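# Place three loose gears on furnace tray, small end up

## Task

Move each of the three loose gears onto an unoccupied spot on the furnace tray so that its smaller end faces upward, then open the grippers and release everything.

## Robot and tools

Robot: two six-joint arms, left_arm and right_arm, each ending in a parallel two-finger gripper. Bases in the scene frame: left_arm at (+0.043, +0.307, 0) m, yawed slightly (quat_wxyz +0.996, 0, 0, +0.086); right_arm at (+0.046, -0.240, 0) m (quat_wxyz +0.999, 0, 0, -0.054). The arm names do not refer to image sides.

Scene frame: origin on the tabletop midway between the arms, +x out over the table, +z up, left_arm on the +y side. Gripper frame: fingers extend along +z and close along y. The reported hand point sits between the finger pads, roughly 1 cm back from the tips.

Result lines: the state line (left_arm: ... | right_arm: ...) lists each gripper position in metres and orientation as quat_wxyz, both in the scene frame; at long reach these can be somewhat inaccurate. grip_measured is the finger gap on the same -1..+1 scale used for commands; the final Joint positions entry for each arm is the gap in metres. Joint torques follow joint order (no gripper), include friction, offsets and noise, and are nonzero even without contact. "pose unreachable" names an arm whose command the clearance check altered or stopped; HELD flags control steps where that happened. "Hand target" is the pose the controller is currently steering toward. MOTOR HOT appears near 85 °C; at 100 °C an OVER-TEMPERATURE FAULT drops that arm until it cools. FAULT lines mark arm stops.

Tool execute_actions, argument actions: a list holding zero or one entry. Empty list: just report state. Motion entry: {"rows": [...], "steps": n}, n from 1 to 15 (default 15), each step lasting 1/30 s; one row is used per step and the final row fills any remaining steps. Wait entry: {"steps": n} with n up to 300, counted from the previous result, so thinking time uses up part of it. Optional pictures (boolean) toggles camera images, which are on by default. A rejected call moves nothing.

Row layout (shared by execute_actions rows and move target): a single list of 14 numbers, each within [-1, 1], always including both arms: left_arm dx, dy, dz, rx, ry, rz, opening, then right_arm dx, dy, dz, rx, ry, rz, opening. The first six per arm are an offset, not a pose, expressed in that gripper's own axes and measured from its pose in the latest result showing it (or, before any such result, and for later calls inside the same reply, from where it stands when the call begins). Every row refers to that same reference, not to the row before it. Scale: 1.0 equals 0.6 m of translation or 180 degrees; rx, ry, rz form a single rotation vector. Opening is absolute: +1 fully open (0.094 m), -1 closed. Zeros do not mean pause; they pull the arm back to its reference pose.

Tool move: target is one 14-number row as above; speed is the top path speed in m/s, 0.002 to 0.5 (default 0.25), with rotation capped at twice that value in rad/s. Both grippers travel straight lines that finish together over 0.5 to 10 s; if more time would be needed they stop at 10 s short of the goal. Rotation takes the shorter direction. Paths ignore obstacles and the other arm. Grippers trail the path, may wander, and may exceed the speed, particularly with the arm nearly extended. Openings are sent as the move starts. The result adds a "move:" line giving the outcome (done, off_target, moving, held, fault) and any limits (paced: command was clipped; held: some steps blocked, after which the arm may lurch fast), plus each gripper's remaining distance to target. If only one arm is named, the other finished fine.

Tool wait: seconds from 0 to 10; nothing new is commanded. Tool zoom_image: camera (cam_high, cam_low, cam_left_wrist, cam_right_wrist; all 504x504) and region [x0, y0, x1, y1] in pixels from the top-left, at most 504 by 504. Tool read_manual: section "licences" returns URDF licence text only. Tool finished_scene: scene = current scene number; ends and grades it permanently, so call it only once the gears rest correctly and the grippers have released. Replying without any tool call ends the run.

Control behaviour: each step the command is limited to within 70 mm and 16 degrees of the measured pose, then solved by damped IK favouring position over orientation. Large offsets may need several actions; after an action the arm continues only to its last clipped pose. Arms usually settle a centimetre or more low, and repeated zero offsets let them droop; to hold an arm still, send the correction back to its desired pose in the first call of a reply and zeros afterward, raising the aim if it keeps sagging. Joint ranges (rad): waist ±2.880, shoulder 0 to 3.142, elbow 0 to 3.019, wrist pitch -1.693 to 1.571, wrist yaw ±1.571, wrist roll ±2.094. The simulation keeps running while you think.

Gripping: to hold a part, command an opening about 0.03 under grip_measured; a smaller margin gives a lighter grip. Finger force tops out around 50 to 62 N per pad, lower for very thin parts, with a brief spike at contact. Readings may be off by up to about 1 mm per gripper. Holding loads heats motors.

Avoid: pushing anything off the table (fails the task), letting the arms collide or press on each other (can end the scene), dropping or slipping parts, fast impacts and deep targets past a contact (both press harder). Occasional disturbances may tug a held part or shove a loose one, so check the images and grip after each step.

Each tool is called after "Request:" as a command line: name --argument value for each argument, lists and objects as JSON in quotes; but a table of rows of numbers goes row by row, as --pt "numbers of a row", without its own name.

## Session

Request:
execute_actions --actions '[]'

Scene clock: 0.00 s of 6000.00 s.
left_arm: end_effector_position=(+0.6255, +0.5410, +0.1298) grip_measured=+1.000 end_effector_quat_wxyz=(+0.328, +0.583, +0.550, +0.500) | right_arm: end_effector_position=(+0.4713, -0.1541, +0.2298) grip_measured=+1.000 end_effector_quat_wxyz=(+0.093, -0.274, +0.940, -0.178)
Joint positions: left_arm=[0.284 1.735 0.863 0.573 0.268 1.887 0.094] | right_arm=[ 0.452  1.365  1.222 -1.255  0.368 -0.255  0.094]
Joint velocities: left_arm=[ 0.015  0.005  0.012 -0.007  0.081 -0.037  0.   ] | right_arm=[ 0.015  0.005 -0.017 -0.002  0.022  0.037  0.   ]
Joint torques (N m, as the arm reports them, + toward a larger angle): no reading
Motor temperatures (°C, as the motors report them): left_arm=[29 32 28 28 29 30] | right_arm=[27 30 30 30 29 26]
Hand target (left_arm): +0.633, +0.545, +0.142; +0.331, +0.579, +0.542, +0.511
Hand target (right_arm): +0.480, -0.151, +0.246; +0.112, -0.270, +0.940, -0.177

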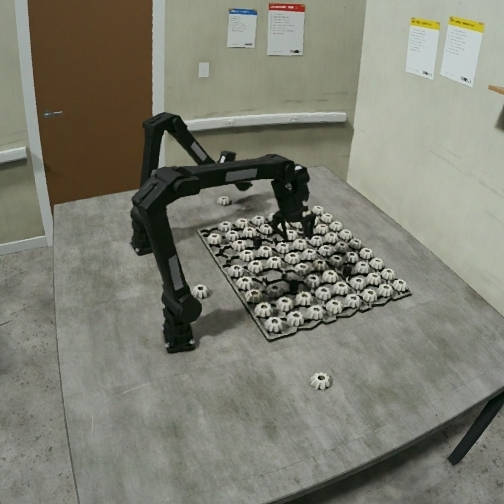

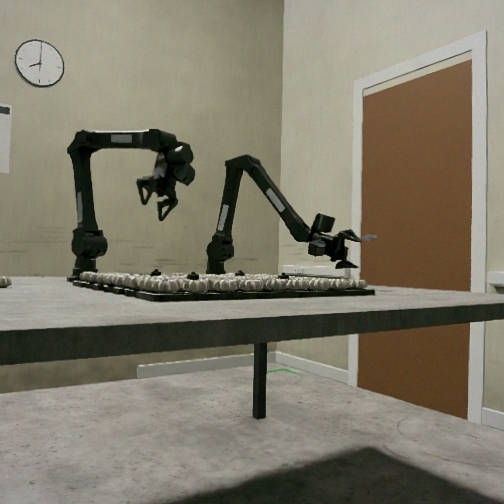

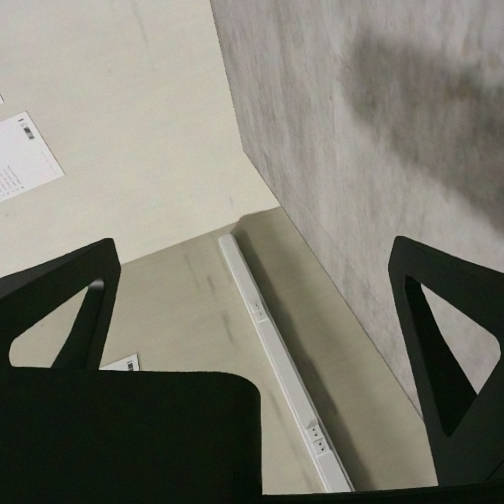

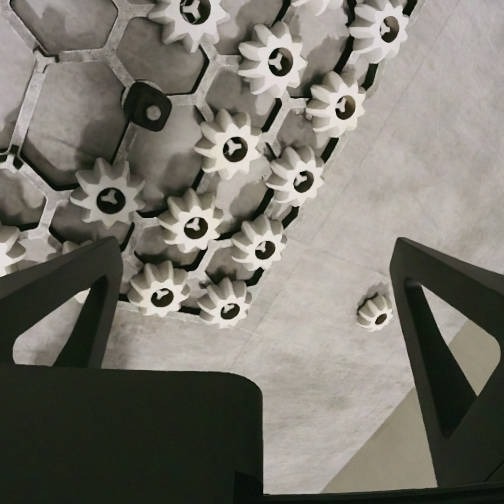

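Request:
zoom_image --camera "cam_high" --region '[160, 180, 420, 400]'

Region (160, 180, 420, 400) of cam_high's 504x504 image, scaled by 1.938, with more detail than that image has; it fills the top 426 rows of this view, and the rest is white.

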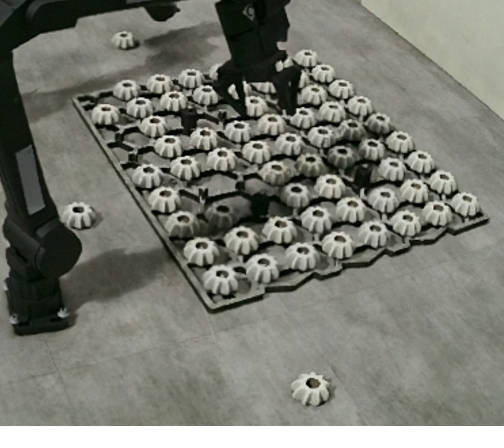

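Request:
move --target '[0.015,-0.0415,-0.2415,0.330,0.351,-0.560,1, 0.5,-0.357,0.307,-0.0913,0.1039,0.4098,1]' --speed 0.3

Scene clock: 27.03 s of 6000.00 s.
left_arm: end_effector_position=(+0.4629, +0.5176, +0.1361) grip_measured=+1.000 end_effector_quat_wxyz=(-0.014, -0.226, +0.974, -0.008) | right_arm: end_effector_position=(+0.3575, -0.5262, +0.1066) grip_measured=+1.000 end_effector_quat_wxyz=(-0.018, +0.357, +0.934, +0.009)
Joint positions: left_arm=[ 0.298  1.638  1.313 -1.276  0.008  0.013  0.094] | right_arm=[-0.635  1.558  1.132 -1.186 -0.003 -0.014  0.094]
Joint velocities: left_arm=[-0.005 -0.005  0.012  0.007 -0.037 -0.095  0.   ] | right_arm=[-0.005 -0.024 -0.002 -0.012  0.095 -0.037  0.   ]
Joint torques (N m, as the arm reports them, + toward a larger angle): left_arm=[  0.32 -12.45  11.66  -0.26   0.11  -0.12] | right_arm=[ 0.68 -9.83 10.82  0.45  0.03  0.19]
Motor temperatures (°C, as the motors report them): left_arm=[29 33 32 28 29 30] | right_arm=[27 30 33 30 29 26]
Hand target (left_arm): +0.479, +0.528, +0.150; +0.002, -0.235, +0.972, -0.005
Hand target (right_arm): +0.376, -0.543, +0.127; +0.007, +0.362, +0.932, -0.000
Off the commanded pose (left_arm): 0.025 m, 2 deg.
Off the commanded pose (right_arm): 0.026 m, 2 deg.
After step 90, 19.63 s passed at rest.
move: off_target (left_arm, right_arm)

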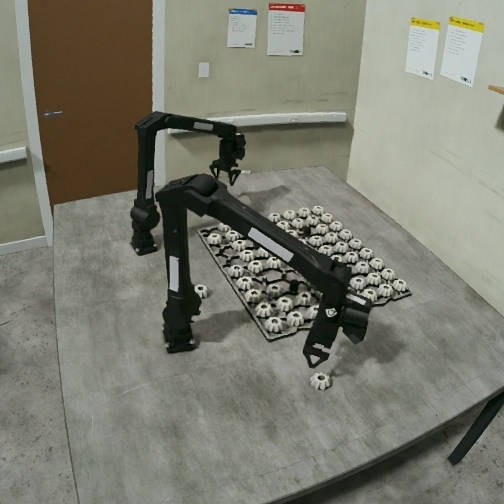

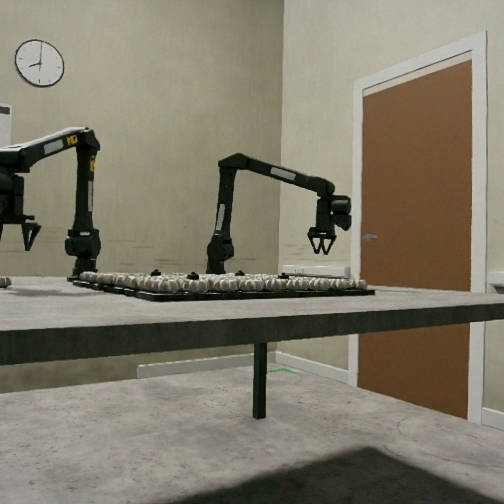

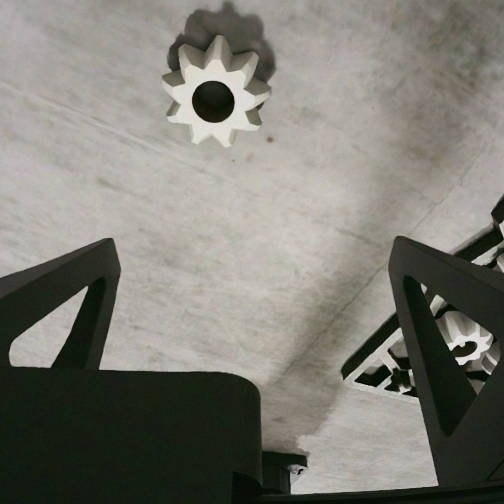

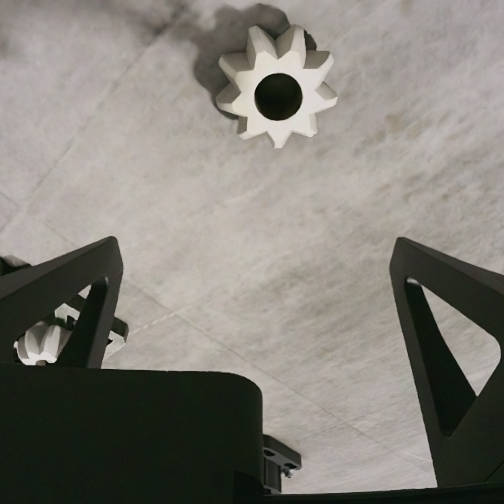

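Request:
move --target '[-0.057,0.038,0.198,0,-0.0146,0.012,1, -0.057,-0.0165,0.1525,0,-0.0175,0,1]' --speed 0.1

Scene clock: 36.87 s of 6000.00 s.
left_arm: end_effector_position=(+0.4820, +0.5483, +0.0226) grip_measured=+1.000 end_effector_quat_wxyz=(+0.008, -0.210, +0.978, -0.002) | right_arm: end_effector_position=(+0.3744, -0.5511, +0.0181) grip_measured=+1.000 end_effector_quat_wxyz=(+0.005, +0.358, +0.934, -0.001)
Joint positions: left_arm=[ 0.335  1.817  1.226 -0.966  0.008  0.084  0.094] | right_arm=[-0.65   1.72   1.07  -0.911 -0.003 -0.027  0.094]
Joint velocities: left_arm=[ 0.015 -0.005  0.012  0.002 -0.051 -0.051  0.   ] | right_arm=[-0.005 -0.005 -0.017 -0.012  0.022  0.037  0.   ]
Joint torques (N m, as the arm reports them, + toward a larger angle): left_arm=[  1.07 -14.46   6.49   0.86   0.09   0.11] | right_arm=[  0.29 -10.99   5.62   1.11   0.03  -0.01]
Motor temperatures (°C, as the motors report them): left_arm=[29 33 33 28 29 30] | right_arm=[27 31 34 30 29 26]
Hand target (left_arm): +0.481, +0.552, +0.017; +0.009, -0.208, +0.978, -0.002
Hand target (right_arm): +0.372, -0.554, +0.014; +0.007, +0.357, +0.934, -0.001
Off the commanded pose (left_arm): 0.007 m, 0 deg.
Off the commanded pose (right_arm): 0.005 m, 0 deg.
After step 90, 5.20 s passed at rest.
move: done

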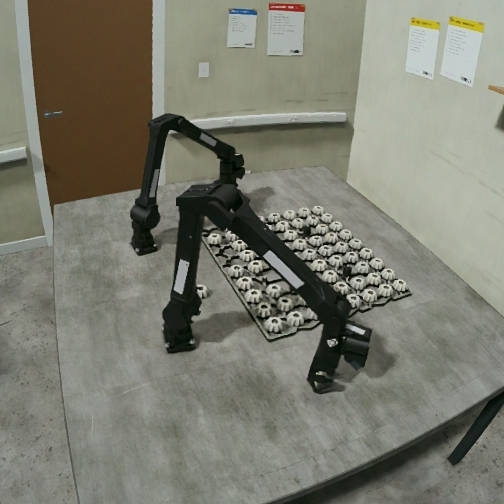

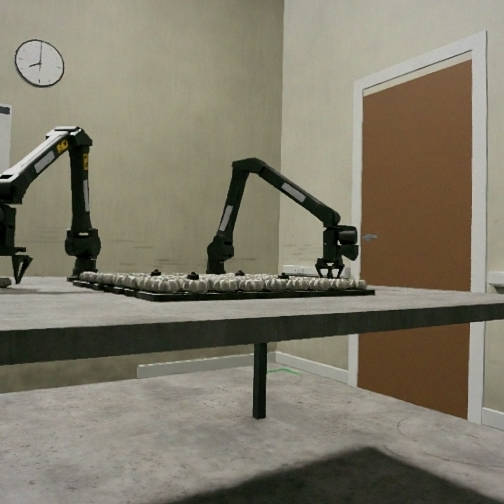

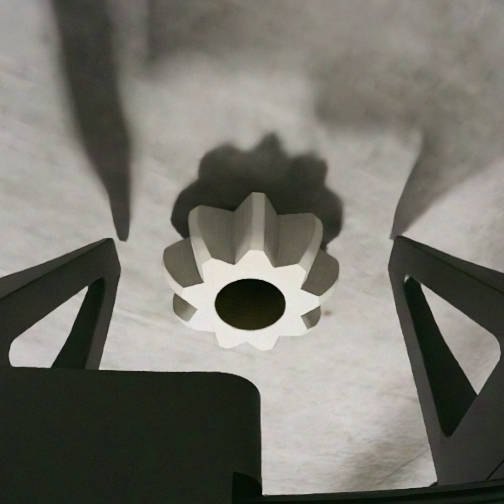

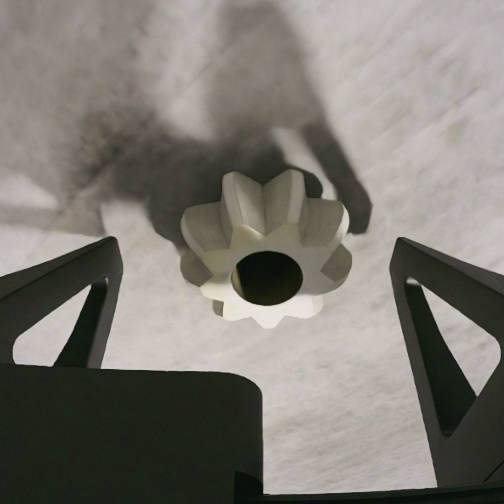

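Request:
move --target '[0,0,0,0,0,0,0.14, 0,0,0,0,0,0,0.14]' --speed 0.05

Scene clock: 39.80 s of 6000.00 s.
left_arm: end_effector_position=(+0.4820, +0.5484, +0.0226) grip_measured=+0.190 end_effector_quat_wxyz=(+0.008, -0.209, +0.978, -0.002) | right_arm: end_effector_position=(+0.3743, -0.5511, +0.0181) grip_measured=+0.200 end_effector_quat_wxyz=(+0.005, +0.358, +0.934, -0.001)
Joint positions: left_arm=[ 0.335  1.817  1.226 -0.966  0.008  0.085  0.056] | right_arm=[-0.65   1.72   1.07  -0.911 -0.002 -0.027  0.056]
Joint velocities: left_arm=[-0.015 -0.005 -0.017 -0.002  0.022  0.037 -0.001] | right_arm=[-0.015  0.005 -0.022 -0.007  0.081  0.007 -0.   ]
Joint torques (N m, as the arm reports them, + toward a larger angle): left_arm=[  0.42 -15.06   6.7    0.29   0.03  -0.03] | right_arm=[  0.95 -11.45   5.98   0.65   0.06   0.09]
Motor temperatures (°C, as the motors report them): left_arm=[29 33 33 28 29 30] | right_arm=[27 31 33 30 29 26]
Hand target (left_arm): +0.482, +0.548, +0.023; +0.008, -0.210, +0.978, -0.002
Hand target (right_arm): +0.374, -0.551, +0.018; +0.005, +0.358, +0.934, -0.001
Off the commanded pose (left_arm): 0.000 m, 0 deg.
Off the commanded pose (right_arm): 0.000 m, 0 deg.
move: done

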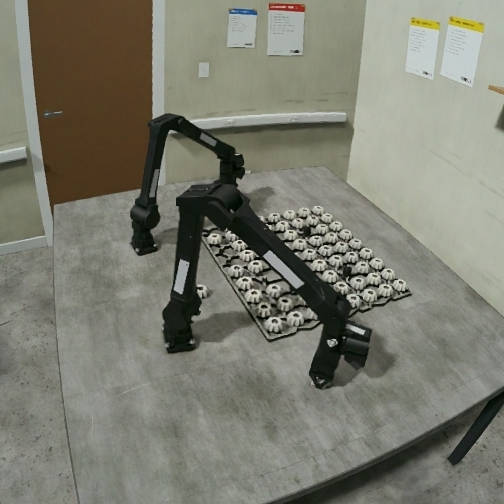

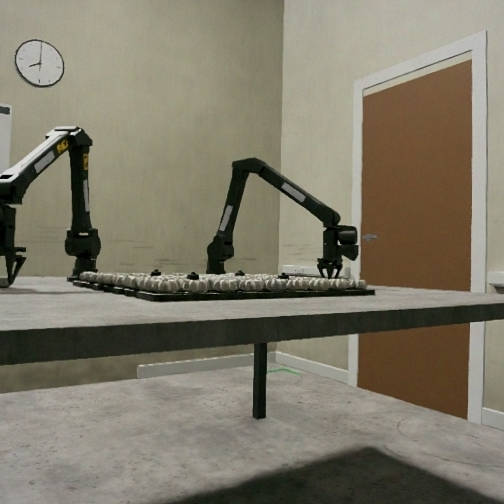

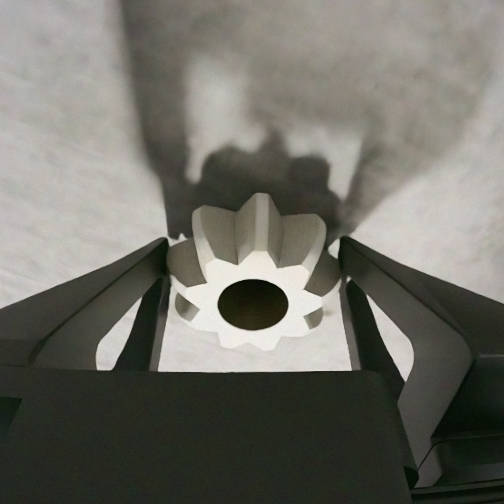

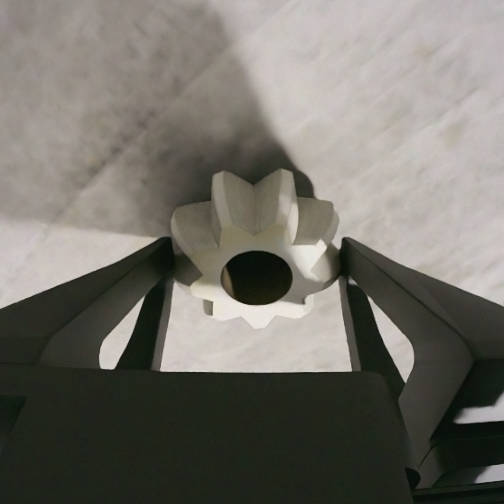

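Request:
move --target '[0.411,-0.293,-0.208,0,0,0.345,0.14, 0.473,0.667,-0.283,0,0,-0.022,0.15]' --speed 0.2

Scene clock: 59.47 s of 6000.00 s.
left_arm: end_effector_position=(+0.3291, +0.2866, +0.1345) grip_measured=+0.190 end_effector_quat_wxyz=(+0.002, +0.319, +0.948, -0.001) | right_arm: end_effector_position=(+0.4033, -0.0691, +0.1507) grip_measured=+0.200 end_effector_quat_wxyz=(-0.028, +0.317, +0.948, -0.024)
Joint positions: left_arm=[-0.24   1.136  0.81  -1.242  0.002  0.581  0.056] | right_arm=[ 0.554  1.469  1.154 -1.33  -0.004  1.092  0.056]
Joint velocities: left_arm=[-0.015 -0.005 -0.027 -0.012  0.081 -0.022 -0.   ] | right_arm=[-0.024  0.005  0.012  0.002 -0.007  0.125 -0.001]
Joint torques (N m, as the arm reports them, + toward a larger angle): left_arm=[ 0.54 -6.65  7.82 -0.22 -0.04  0.11] | right_arm=[ 0.47 -9.77 11.97  0.05  0.31  0.23]
Motor temperatures (°C, as the motors report them): left_arm=[29 34 32 28 29 30] | right_arm=[27 31 33 30 29 26]
Hand target (left_arm): +0.327, +0.287, +0.140; +0.005, +0.325, +0.946, +0.002
Hand target (right_arm): +0.426, -0.060, +0.181; -0.002, +0.325, +0.946, -0.001
Off the commanded pose (left_arm): 0.011 m, 1 deg.
Off the commanded pose (right_arm): 0.044 m, 5 deg.
After step 90, 13.43 s passed at rest.
move: off_target (left_arm, right_arm)

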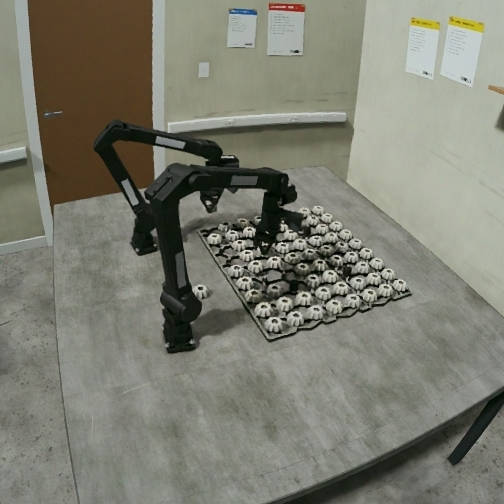

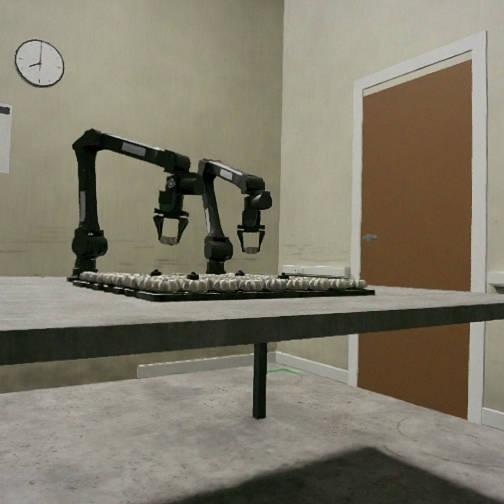

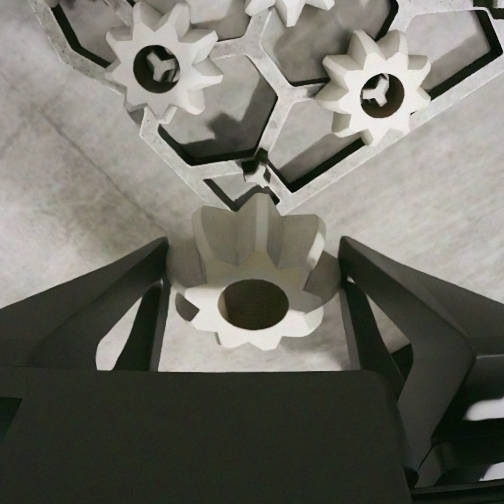

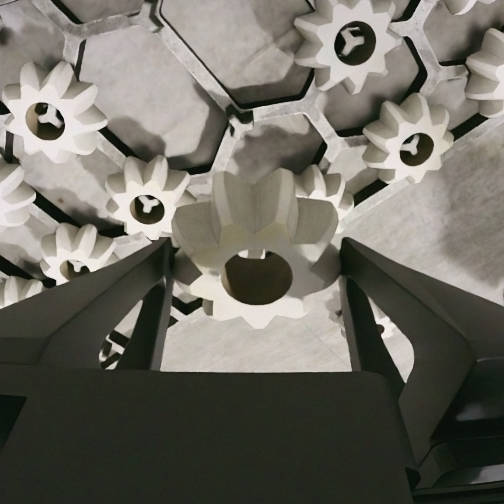

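Request:
move --target '[0.010,-0.002,0.125,0,-0.004,0,0.14, -0.012,0.019,0.138,-0.026,-0.019,0,0.15]' --speed 0.1

Scene clock: 66.97 s of 6000.00 s.
left_arm: end_effector_position=(+0.3178, +0.2878, +0.0573) grip_measured=+0.190 end_effector_quat_wxyz=(-0.003, +0.318, +0.948, -0.004) | right_arm: end_effector_position=(+0.4041, -0.0710, +0.0633) grip_measured=+0.200 end_effector_quat_wxyz=(+0.003, +0.319, +0.948, -0.003)
Joint positions: left_arm=[-0.236  1.22   0.65  -1.008  0.006  0.584  0.056] | right_arm=[ 0.554  1.525  0.965 -1.011  0.008  1.095  0.056]
Joint velocities: left_arm=[-0.015 -0.015 -0.007 -0.002  0.022  0.022 -0.001] | right_arm=[ 0.005 -0.005 -0.002  0.002  0.066 -0.037 -0.   ]
Joint torques (N m, as the arm reports them, + toward a larger angle): left_arm=[ 1.16 -6.01  7.29  0.64  0.15  0.07] | right_arm=[ 1.24 -8.95  6.59  1.18  0.33  0.04]
Motor temperatures (°C, as the motors report them): left_arm=[29 33 32 28 29 30] | right_arm=[27 31 34 30 29 26]
Hand target (left_arm): +0.324, +0.290, +0.060; +0.008, +0.319, +0.948, -0.003
Hand target (right_arm): +0.409, -0.068, +0.068; +0.013, +0.317, +0.948, +0.005
Off the commanded pose (left_arm): 0.006 m, 1 deg.
Off the commanded pose (right_arm): 0.008 m, 2 deg.
After step 90, 3.30 s passed at rest.
move: done

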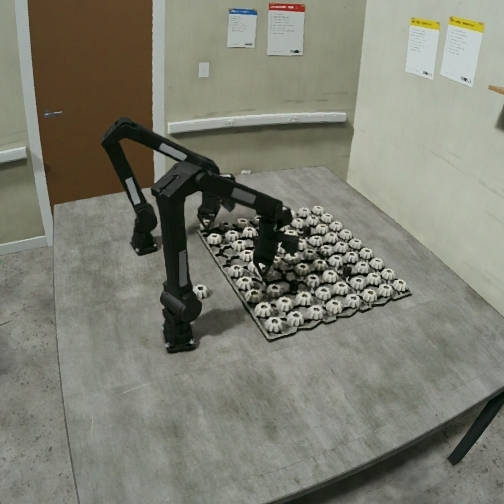

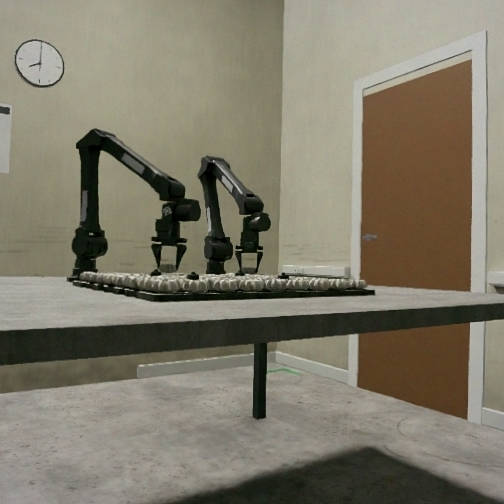

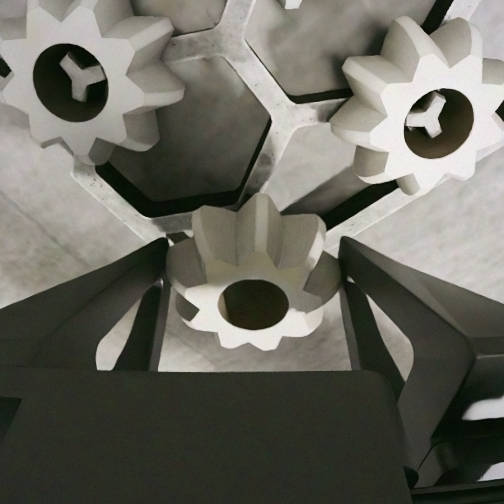

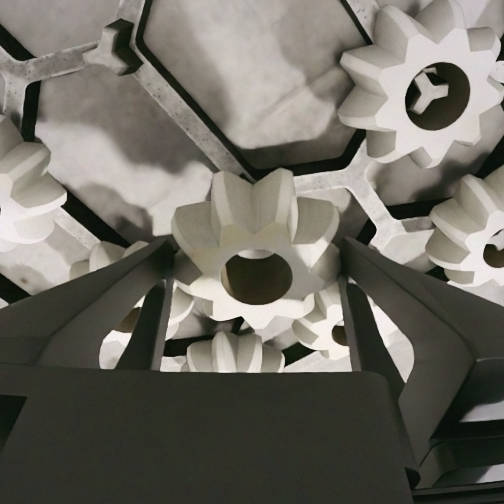

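Request:
move --target '[-0.005,0.016,0.015,-0.004,-0.005,0,0.14, 0,0.014,0.013,-0.007,-0.004,0,0.15]' --speed 0.03

Scene clock: 74.97 s of 6000.00 s.
left_arm: end_effector_position=(+0.3215, +0.2911, +0.0483) grip_measured=+0.190 end_effector_quat_wxyz=(-0.000, +0.317, +0.949, -0.003) | right_arm: end_effector_position=(+0.4066, -0.0694, +0.0540) grip_measured=+0.200 end_effector_quat_wxyz=(+0.005, +0.318, +0.948, -0.001)
Joint positions: left_arm=[-0.223  1.244  0.64  -0.969  0.006  0.593  0.056] | right_arm=[ 0.555  1.542  0.956 -0.978  0.008  1.095  0.056]
Joint velocities: left_arm=[-0.005 -0.005  0.007 -0.012 -0.007  0.037 -0.   ] | right_arm=[ 0.015 -0.024 -0.027  0.017 -0.037 -0.037 -0.001]
Joint torques (N m, as the arm reports them, + toward a larger angle): left_arm=[ 1.23 -5.88  6.91  0.69  0.    0.08] | right_arm=[ 1.31 -9.77  6.24  0.98  0.23  0.22]
Motor temperatures (°C, as the motors report them): left_arm=[29 33 32 28 29 30] | right_arm=[27 31 33 30 29 26]
Hand target (left_arm): +0.326, +0.294, +0.048; +0.006, +0.318, +0.948, -0.000
Hand target (right_arm): +0.409, -0.065, +0.055; +0.012, +0.318, +0.948, +0.005
Off the commanded pose (left_arm): 0.005 m, 1 deg.
Off the commanded pose (right_arm): 0.006 m, 1 deg.
After step 90, 4.27 s passed at rest.
move: done

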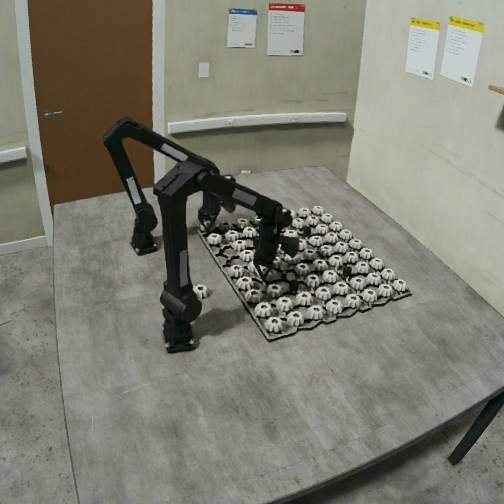

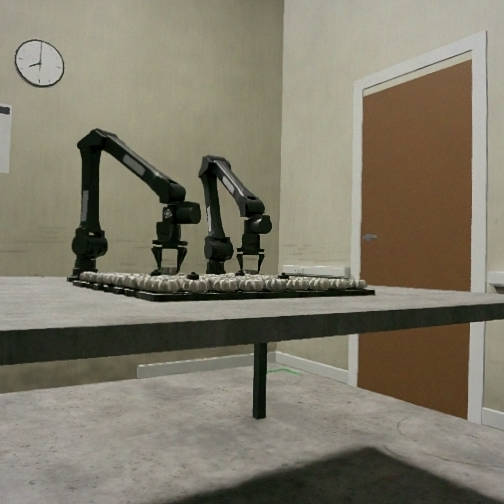

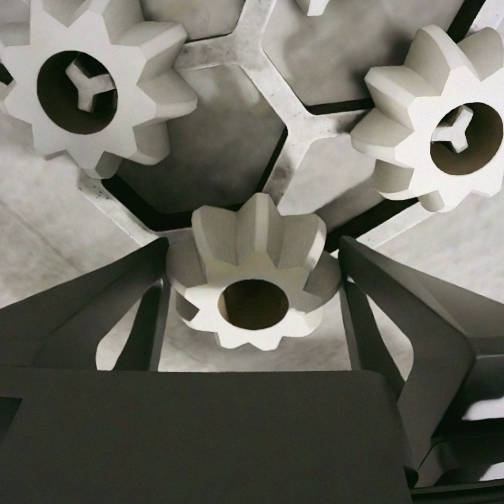

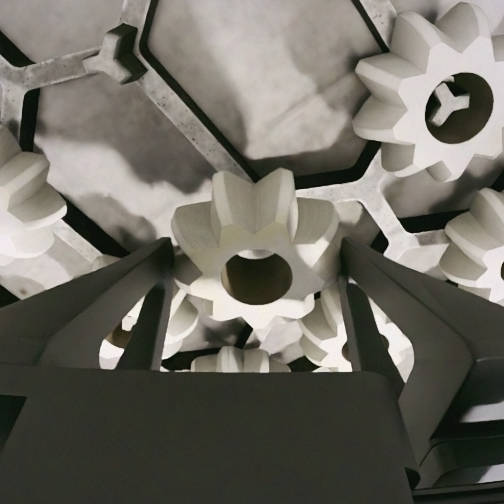

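Request:
move --target '[-0.008,-0.005,0.027,-0.003,-0.004,0,0.14, 0.006,0.008,0.034,-0.005,-0.003,0,0.15]' --speed 0.03

Scene clock: 82.70 s of 6000.00 s.
left_arm: end_effector_position=(+0.3209, +0.2889, +0.0333) grip_measured=+0.190 end_effector_quat_wxyz=(+0.003, +0.317, +0.948, -0.002) | right_arm: end_effector_position=(+0.4045, -0.0699, +0.0331) grip_measured=+0.200 end_effector_quat_wxyz=(+0.006, +0.318, +0.948, -0.001)
Joint positions: left_arm=[-0.231  1.27   0.613 -0.909  0.006  0.587  0.056] | right_arm=[ 0.557  1.572  0.925 -0.918  0.01   1.096  0.056]
Joint velocities: left_arm=[-0.015 -0.015 -0.012 -0.002  0.007 -0.037 -0.001] | right_arm=[-0.024 -0.015  0.002 -0.002  0.051  0.051 -0.001]
Joint torques (N m, as the arm reports them, + toward a larger angle): left_arm=[-0.37 -5.58  6.36  0.73  0.03 -0.12] | right_arm=[ 1.87 -9.47  5.98  1.19  0.22  0.21]
Motor temperatures (°C, as the motors report them): left_arm=[29 33 32 28 29 30] | right_arm=[27 31 33 30 29 26]
Hand target (left_arm): +0.324, +0.286, +0.032; +0.007, +0.317, +0.949, -0.001
Hand target (right_arm): +0.407, -0.064, +0.034; +0.012, +0.318, +0.948, +0.006
Off the commanded pose (left_arm): 0.004 m, 1 deg.
Off the commanded pose (right_arm): 0.007 m, 1 deg.
After step 90, 3.77 s passed at rest.
move: done

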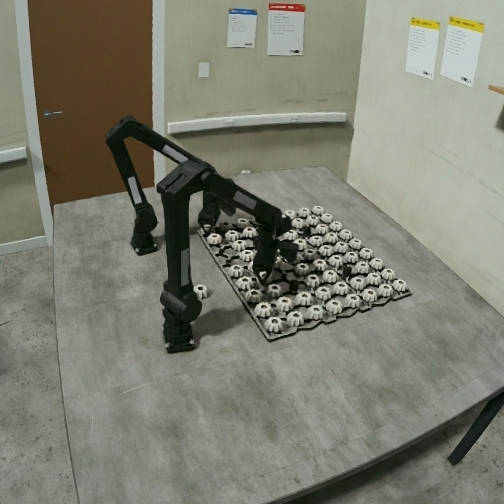

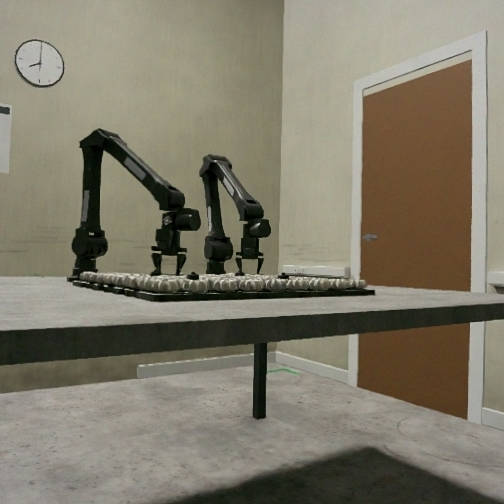

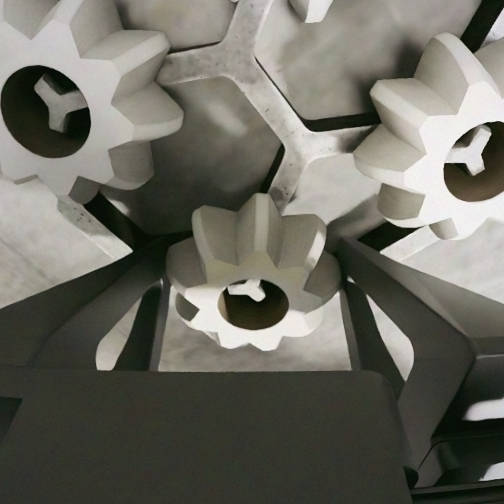

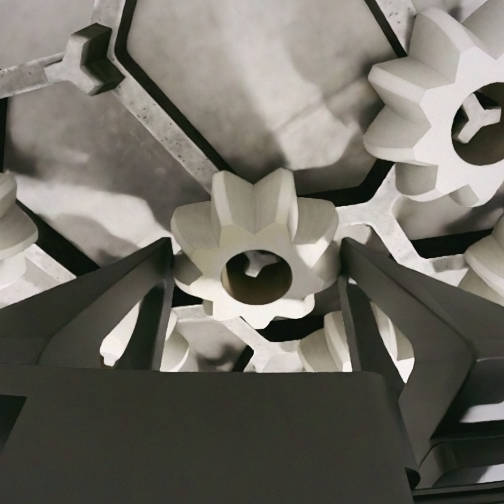

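Request:
move --target '[0,0,0,0,0,0,0.48, 0,0,0,0,0,0,0.48]' --speed 0.03

Request:
move --target '[-0.013,0.010,-0.16,0,0,0,0.48, -0.008,0.014,-0.16,0,0,0,0.48]' --speed 0.12

Scene clock: 85.90 s of 6000.00 s.
left_arm: end_effector_position=(+0.3209, +0.2889, +0.0333) grip_measured=+0.478 end_effector_quat_wxyz=(+0.003, +0.317, +0.948, -0.002) | right_arm: end_effector_position=(+0.4045, -0.0700, +0.0331) grip_measured=+0.478 end_effector_quat_wxyz=(+0.006, +0.318, +0.948, -0.001)
Joint positions: left_arm=[-0.231  1.27   0.613 -0.909  0.006  0.586  0.069] | right_arm=[ 0.557  1.572  0.925 -0.918  0.01   1.096  0.069]
Joint velocities: left_arm=[-0.005 -0.015 -0.012  0.012 -0.051  0.022  0.   ] | right_arm=[-0.015 -0.015 -0.012 -0.002  0.007 -0.051 -0.001]
Joint torques (N m, as the arm reports them, + toward a larger angle): left_arm=[ 0.42 -6.13  6.45  0.25  0.06 -0.01] | right_arm=[ 1.17 -9.3   5.85  0.44  0.21  0.07]
Motor temperatures (°C, as the motors report them): left_arm=[29 33 32 28 29 30] | right_arm=[27 31 32 30 29 26]
Hand target (left_arm): +0.321, +0.289, +0.033; +0.003, +0.317, +0.948, -0.002
Hand target (right_arm): +0.404, -0.070, +0.033; +0.006, +0.318, +0.948, -0.001
Off the commanded pose (left_arm): 0.000 m, 0 deg.
Off the commanded pose (right_arm): 0.000 m, 0 deg.
move: done

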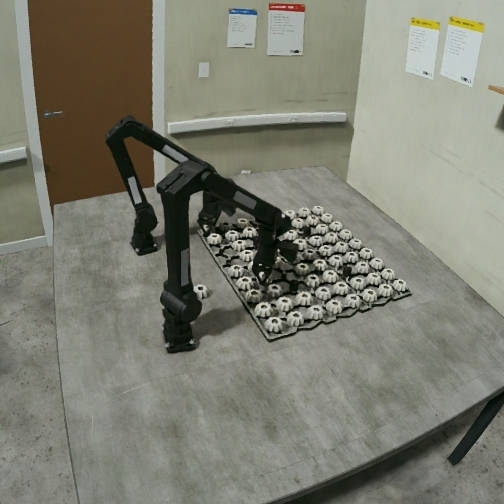

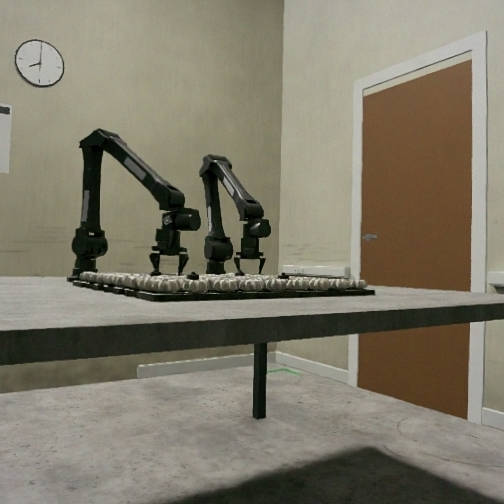

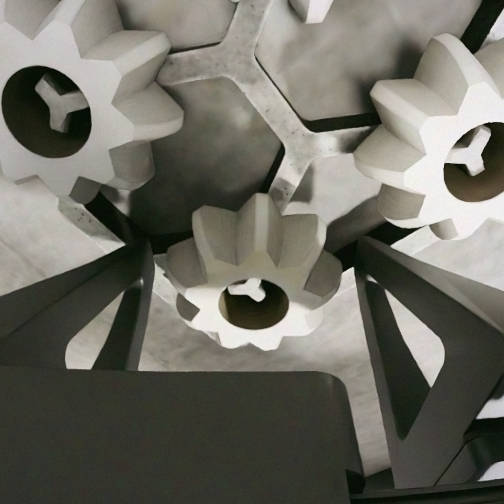

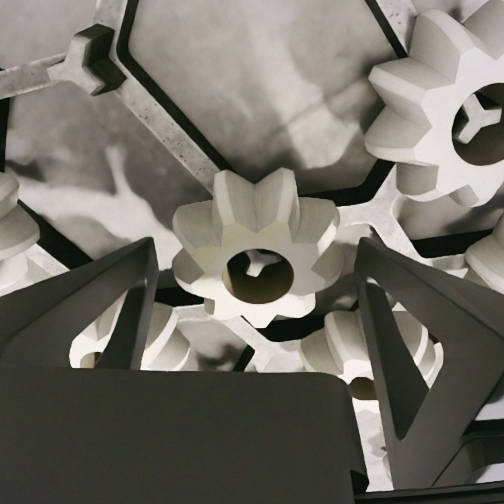

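Scene clock: 87.10 s of 6000.00 s.
left_arm: end_effector_position=(+0.3129, +0.2895, +0.1093) grip_measured=+0.478 end_effector_quat_wxyz=(-0.018, +0.317, +0.948, -0.008) | right_arm: end_effector_position=(+0.3946, -0.0742, +0.1047) grip_measured=+0.479 end_effector_quat_wxyz=(-0.015, +0.318, +0.948, -0.020)
Joint positions: left_arm=[-0.231  1.147  0.747 -1.21   0.005  0.586  0.069] | right_arm=[ 0.557  1.475  1.032 -1.178  0.007  1.096  0.069]
Joint velocities: left_arm=[-0.015 -0.005 -0.002 -0.022 -0.022  0.051  0.   ] | right_arm=[-0.005  0.015 -0.017 -0.002 -0.007 -0.007 -0.001]
Joint torques (N m, as the arm reports them, + toward a larger angle): left_arm=[ 0.54 -6.03 10.72 -0.26  0.07  0.  ] | right_arm=[ 1.24 -9.99 10.35 -0.02  0.35  0.15]
Motor temperatures (°C, as the motors report them): left_arm=[29 33 32 28 29 30] | right_arm=[27 31 33 30 29 26]
Hand target (left_arm): +0.329, +0.289, +0.129; +0.003, +0.317, +0.948, -0.002
Hand target (right_arm): +0.412, -0.064, +0.129; +0.006, +0.318, +0.948, -0.001
Off the commanded pose (left_arm): 0.027 m, 3 deg.
Off the commanded pose (right_arm): 0.031 m, 3 deg.
move: off_target (left_arm, right_arm)

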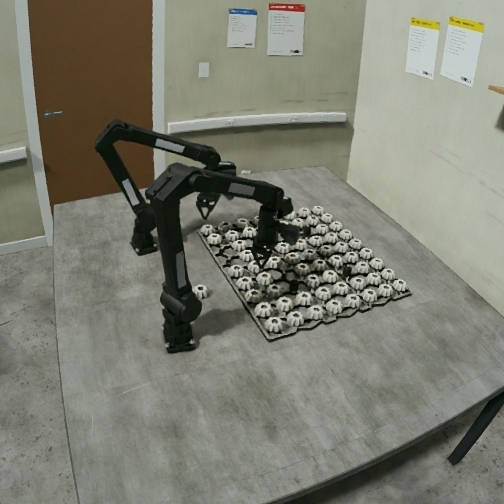

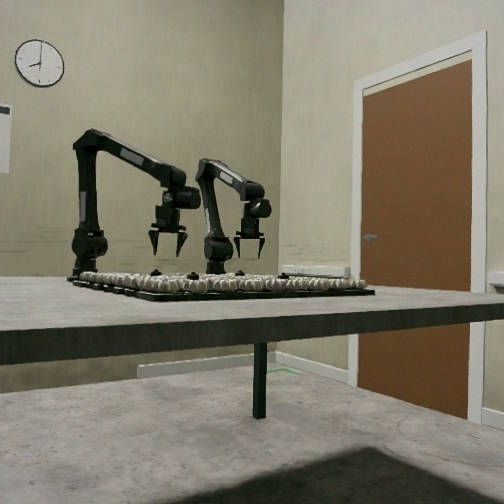

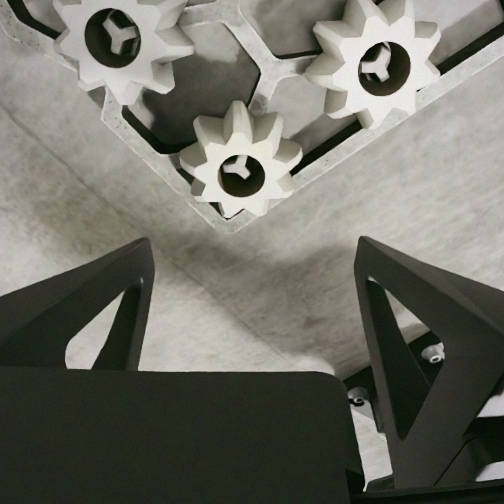

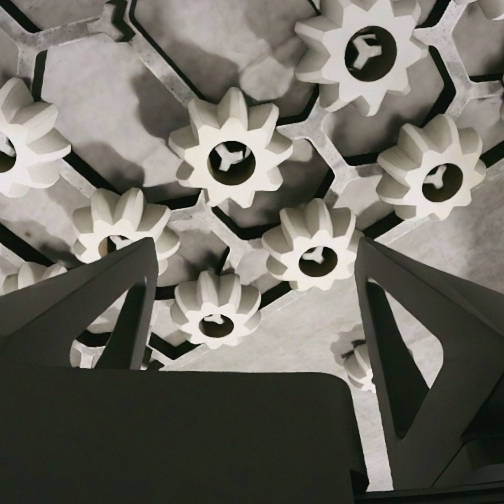

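Request:
move --target '[0,0,0,0,0,0,0.48, 0.313,-0.1865,0.0,-0.015,-0.005,0,1]' --speed 0.25

Scene clock: 91.60 s of 6000.00 s.
left_arm: end_effector_position=(+0.3128, +0.2895, +0.1093) grip_measured=+0.478 end_effector_quat_wxyz=(-0.019, +0.317, +0.948, -0.008) | right_arm: end_effector_position=(+0.1789, -0.0467, +0.1150) grip_measured=+1.000 end_effector_quat_wxyz=(-0.001, +0.312, +0.950, +0.005)
Joint positions: left_arm=[-0.231  1.147  0.747 -1.211  0.005  0.586  0.069] | right_arm=[ 1.075  0.99   0.661 -1.232 -0.006  1.602  0.094]
Joint velocities: left_arm=[ 0.005 -0.015 -0.002  0.002 -0.007  0.081 -0.   ] | right_arm=[ 0.015 -0.015  0.002 -0.007 -0.007  0.007  0.   ]
Joint torques (N m, as the arm reports them, + toward a larger angle): left_arm=[ 0.42 -5.52  7.35  0.18  0.06 -0.02] | right_arm=[ 0.82 -2.94  6.65  0.17  0.3   0.23]
Motor temperatures (°C, as the motors report them): left_arm=[29 33 32 28 29 30] | right_arm=[27 31 33 30 29 26]
Hand target (left_arm): +0.313, +0.289, +0.109; -0.018, +0.317, +0.948, -0.008
Hand target (right_arm): +0.176, -0.051, +0.113; -0.002, +0.318, +0.948, -0.003
Off the commanded pose (left_arm): 0.000 m, 0 deg.
Off the commanded pose (right_arm): 0.004 m, 1 deg.
move: done

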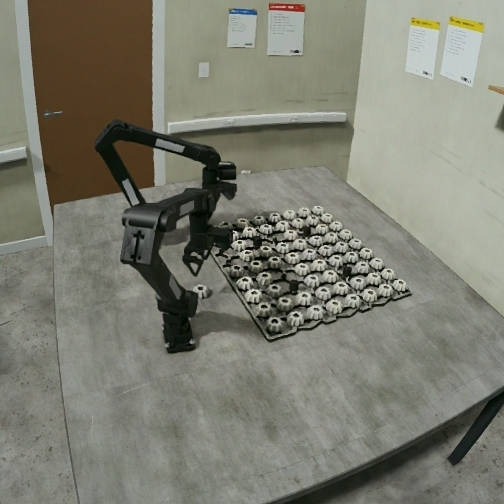

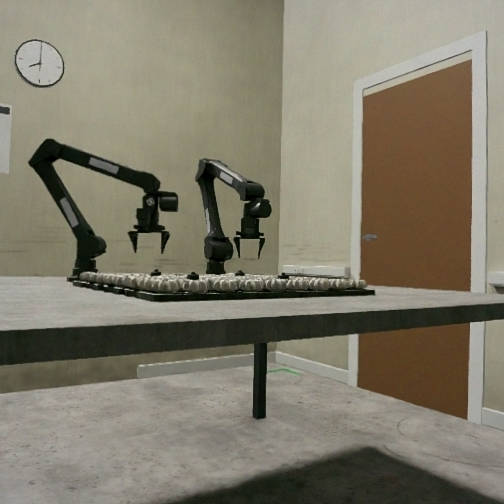

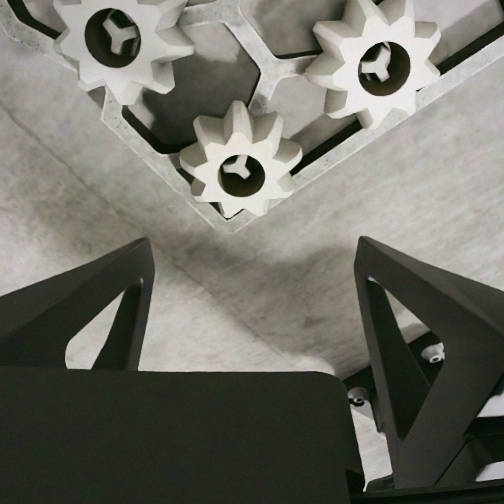

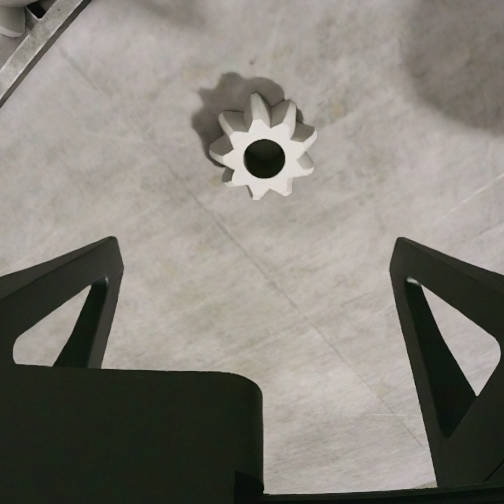

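Request:
move --target '[0,0,0,0,0,0,0.48, -0.012,0,0.168,-0.004,0,-0.05,1]' --speed 0.1

Scene clock: 95.97 s of 6000.00 s.
left_arm: end_effector_position=(+0.3128, +0.2895, +0.1093) grip_measured=+0.478 end_effector_quat_wxyz=(-0.019, +0.317, +0.948, -0.008) | right_arm: end_effector_position=(+0.1831, -0.0514, +0.0172) grip_measured=+1.000 end_effector_quat_wxyz=(+0.000, +0.239, +0.971, +0.009)
Joint positions: left_arm=[-0.231  1.147  0.747 -1.211  0.005  0.586  0.069] | right_arm=[ 1.049  1.162  0.476 -0.868 -0.006  1.423  0.094]
Joint velocities: left_arm=[-0.015 -0.005  0.012  0.017 -0.007 -0.037 -0.001] | right_arm=[-0.015 -0.005 -0.012 -0.007  0.022 -0.081  0.   ]
Joint torques (N m, as the arm reports them, + toward a larger angle): left_arm=[ 0.42 -5.49  7.35  0.17  0.06 -0.02] | right_arm=[-0.33 -3.45  5.49  1.07  0.15 -0.05]
Motor temperatures (°C, as the motors report them): left_arm=[29 33 32 28 29 30] | right_arm=[27 31 33 30 29 26]
Hand target (left_arm): +0.313, +0.289, +0.109; -0.019, +0.317, +0.948, -0.008
Hand target (right_arm): +0.185, -0.052, +0.015; +0.001, +0.236, +0.972, +0.011
Off the commanded pose (left_arm): 0.000 m, 0 deg.
Off the commanded pose (right_arm): 0.004 m, 0 deg.
move: done

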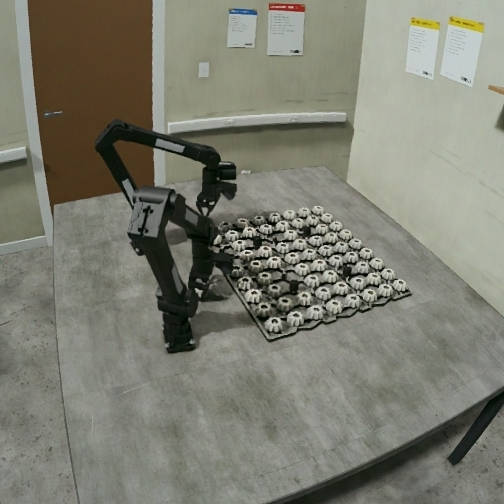

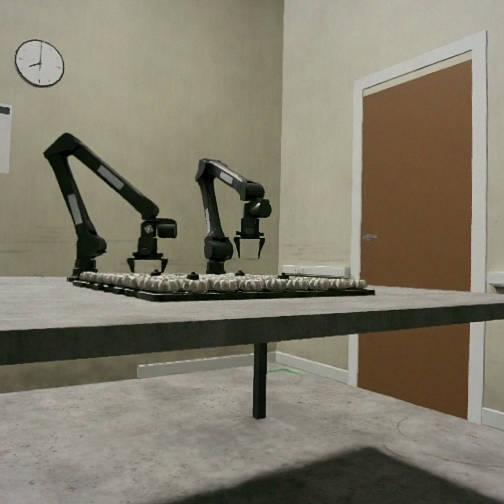

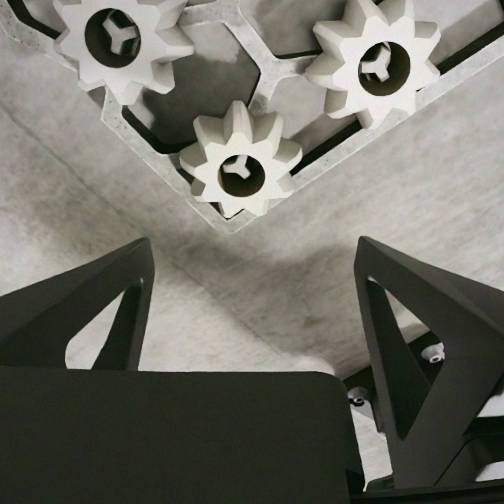

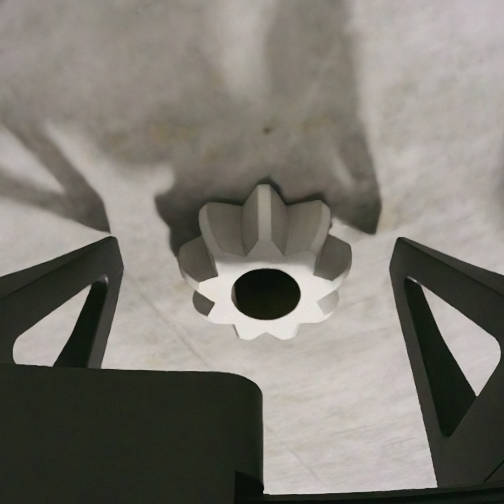

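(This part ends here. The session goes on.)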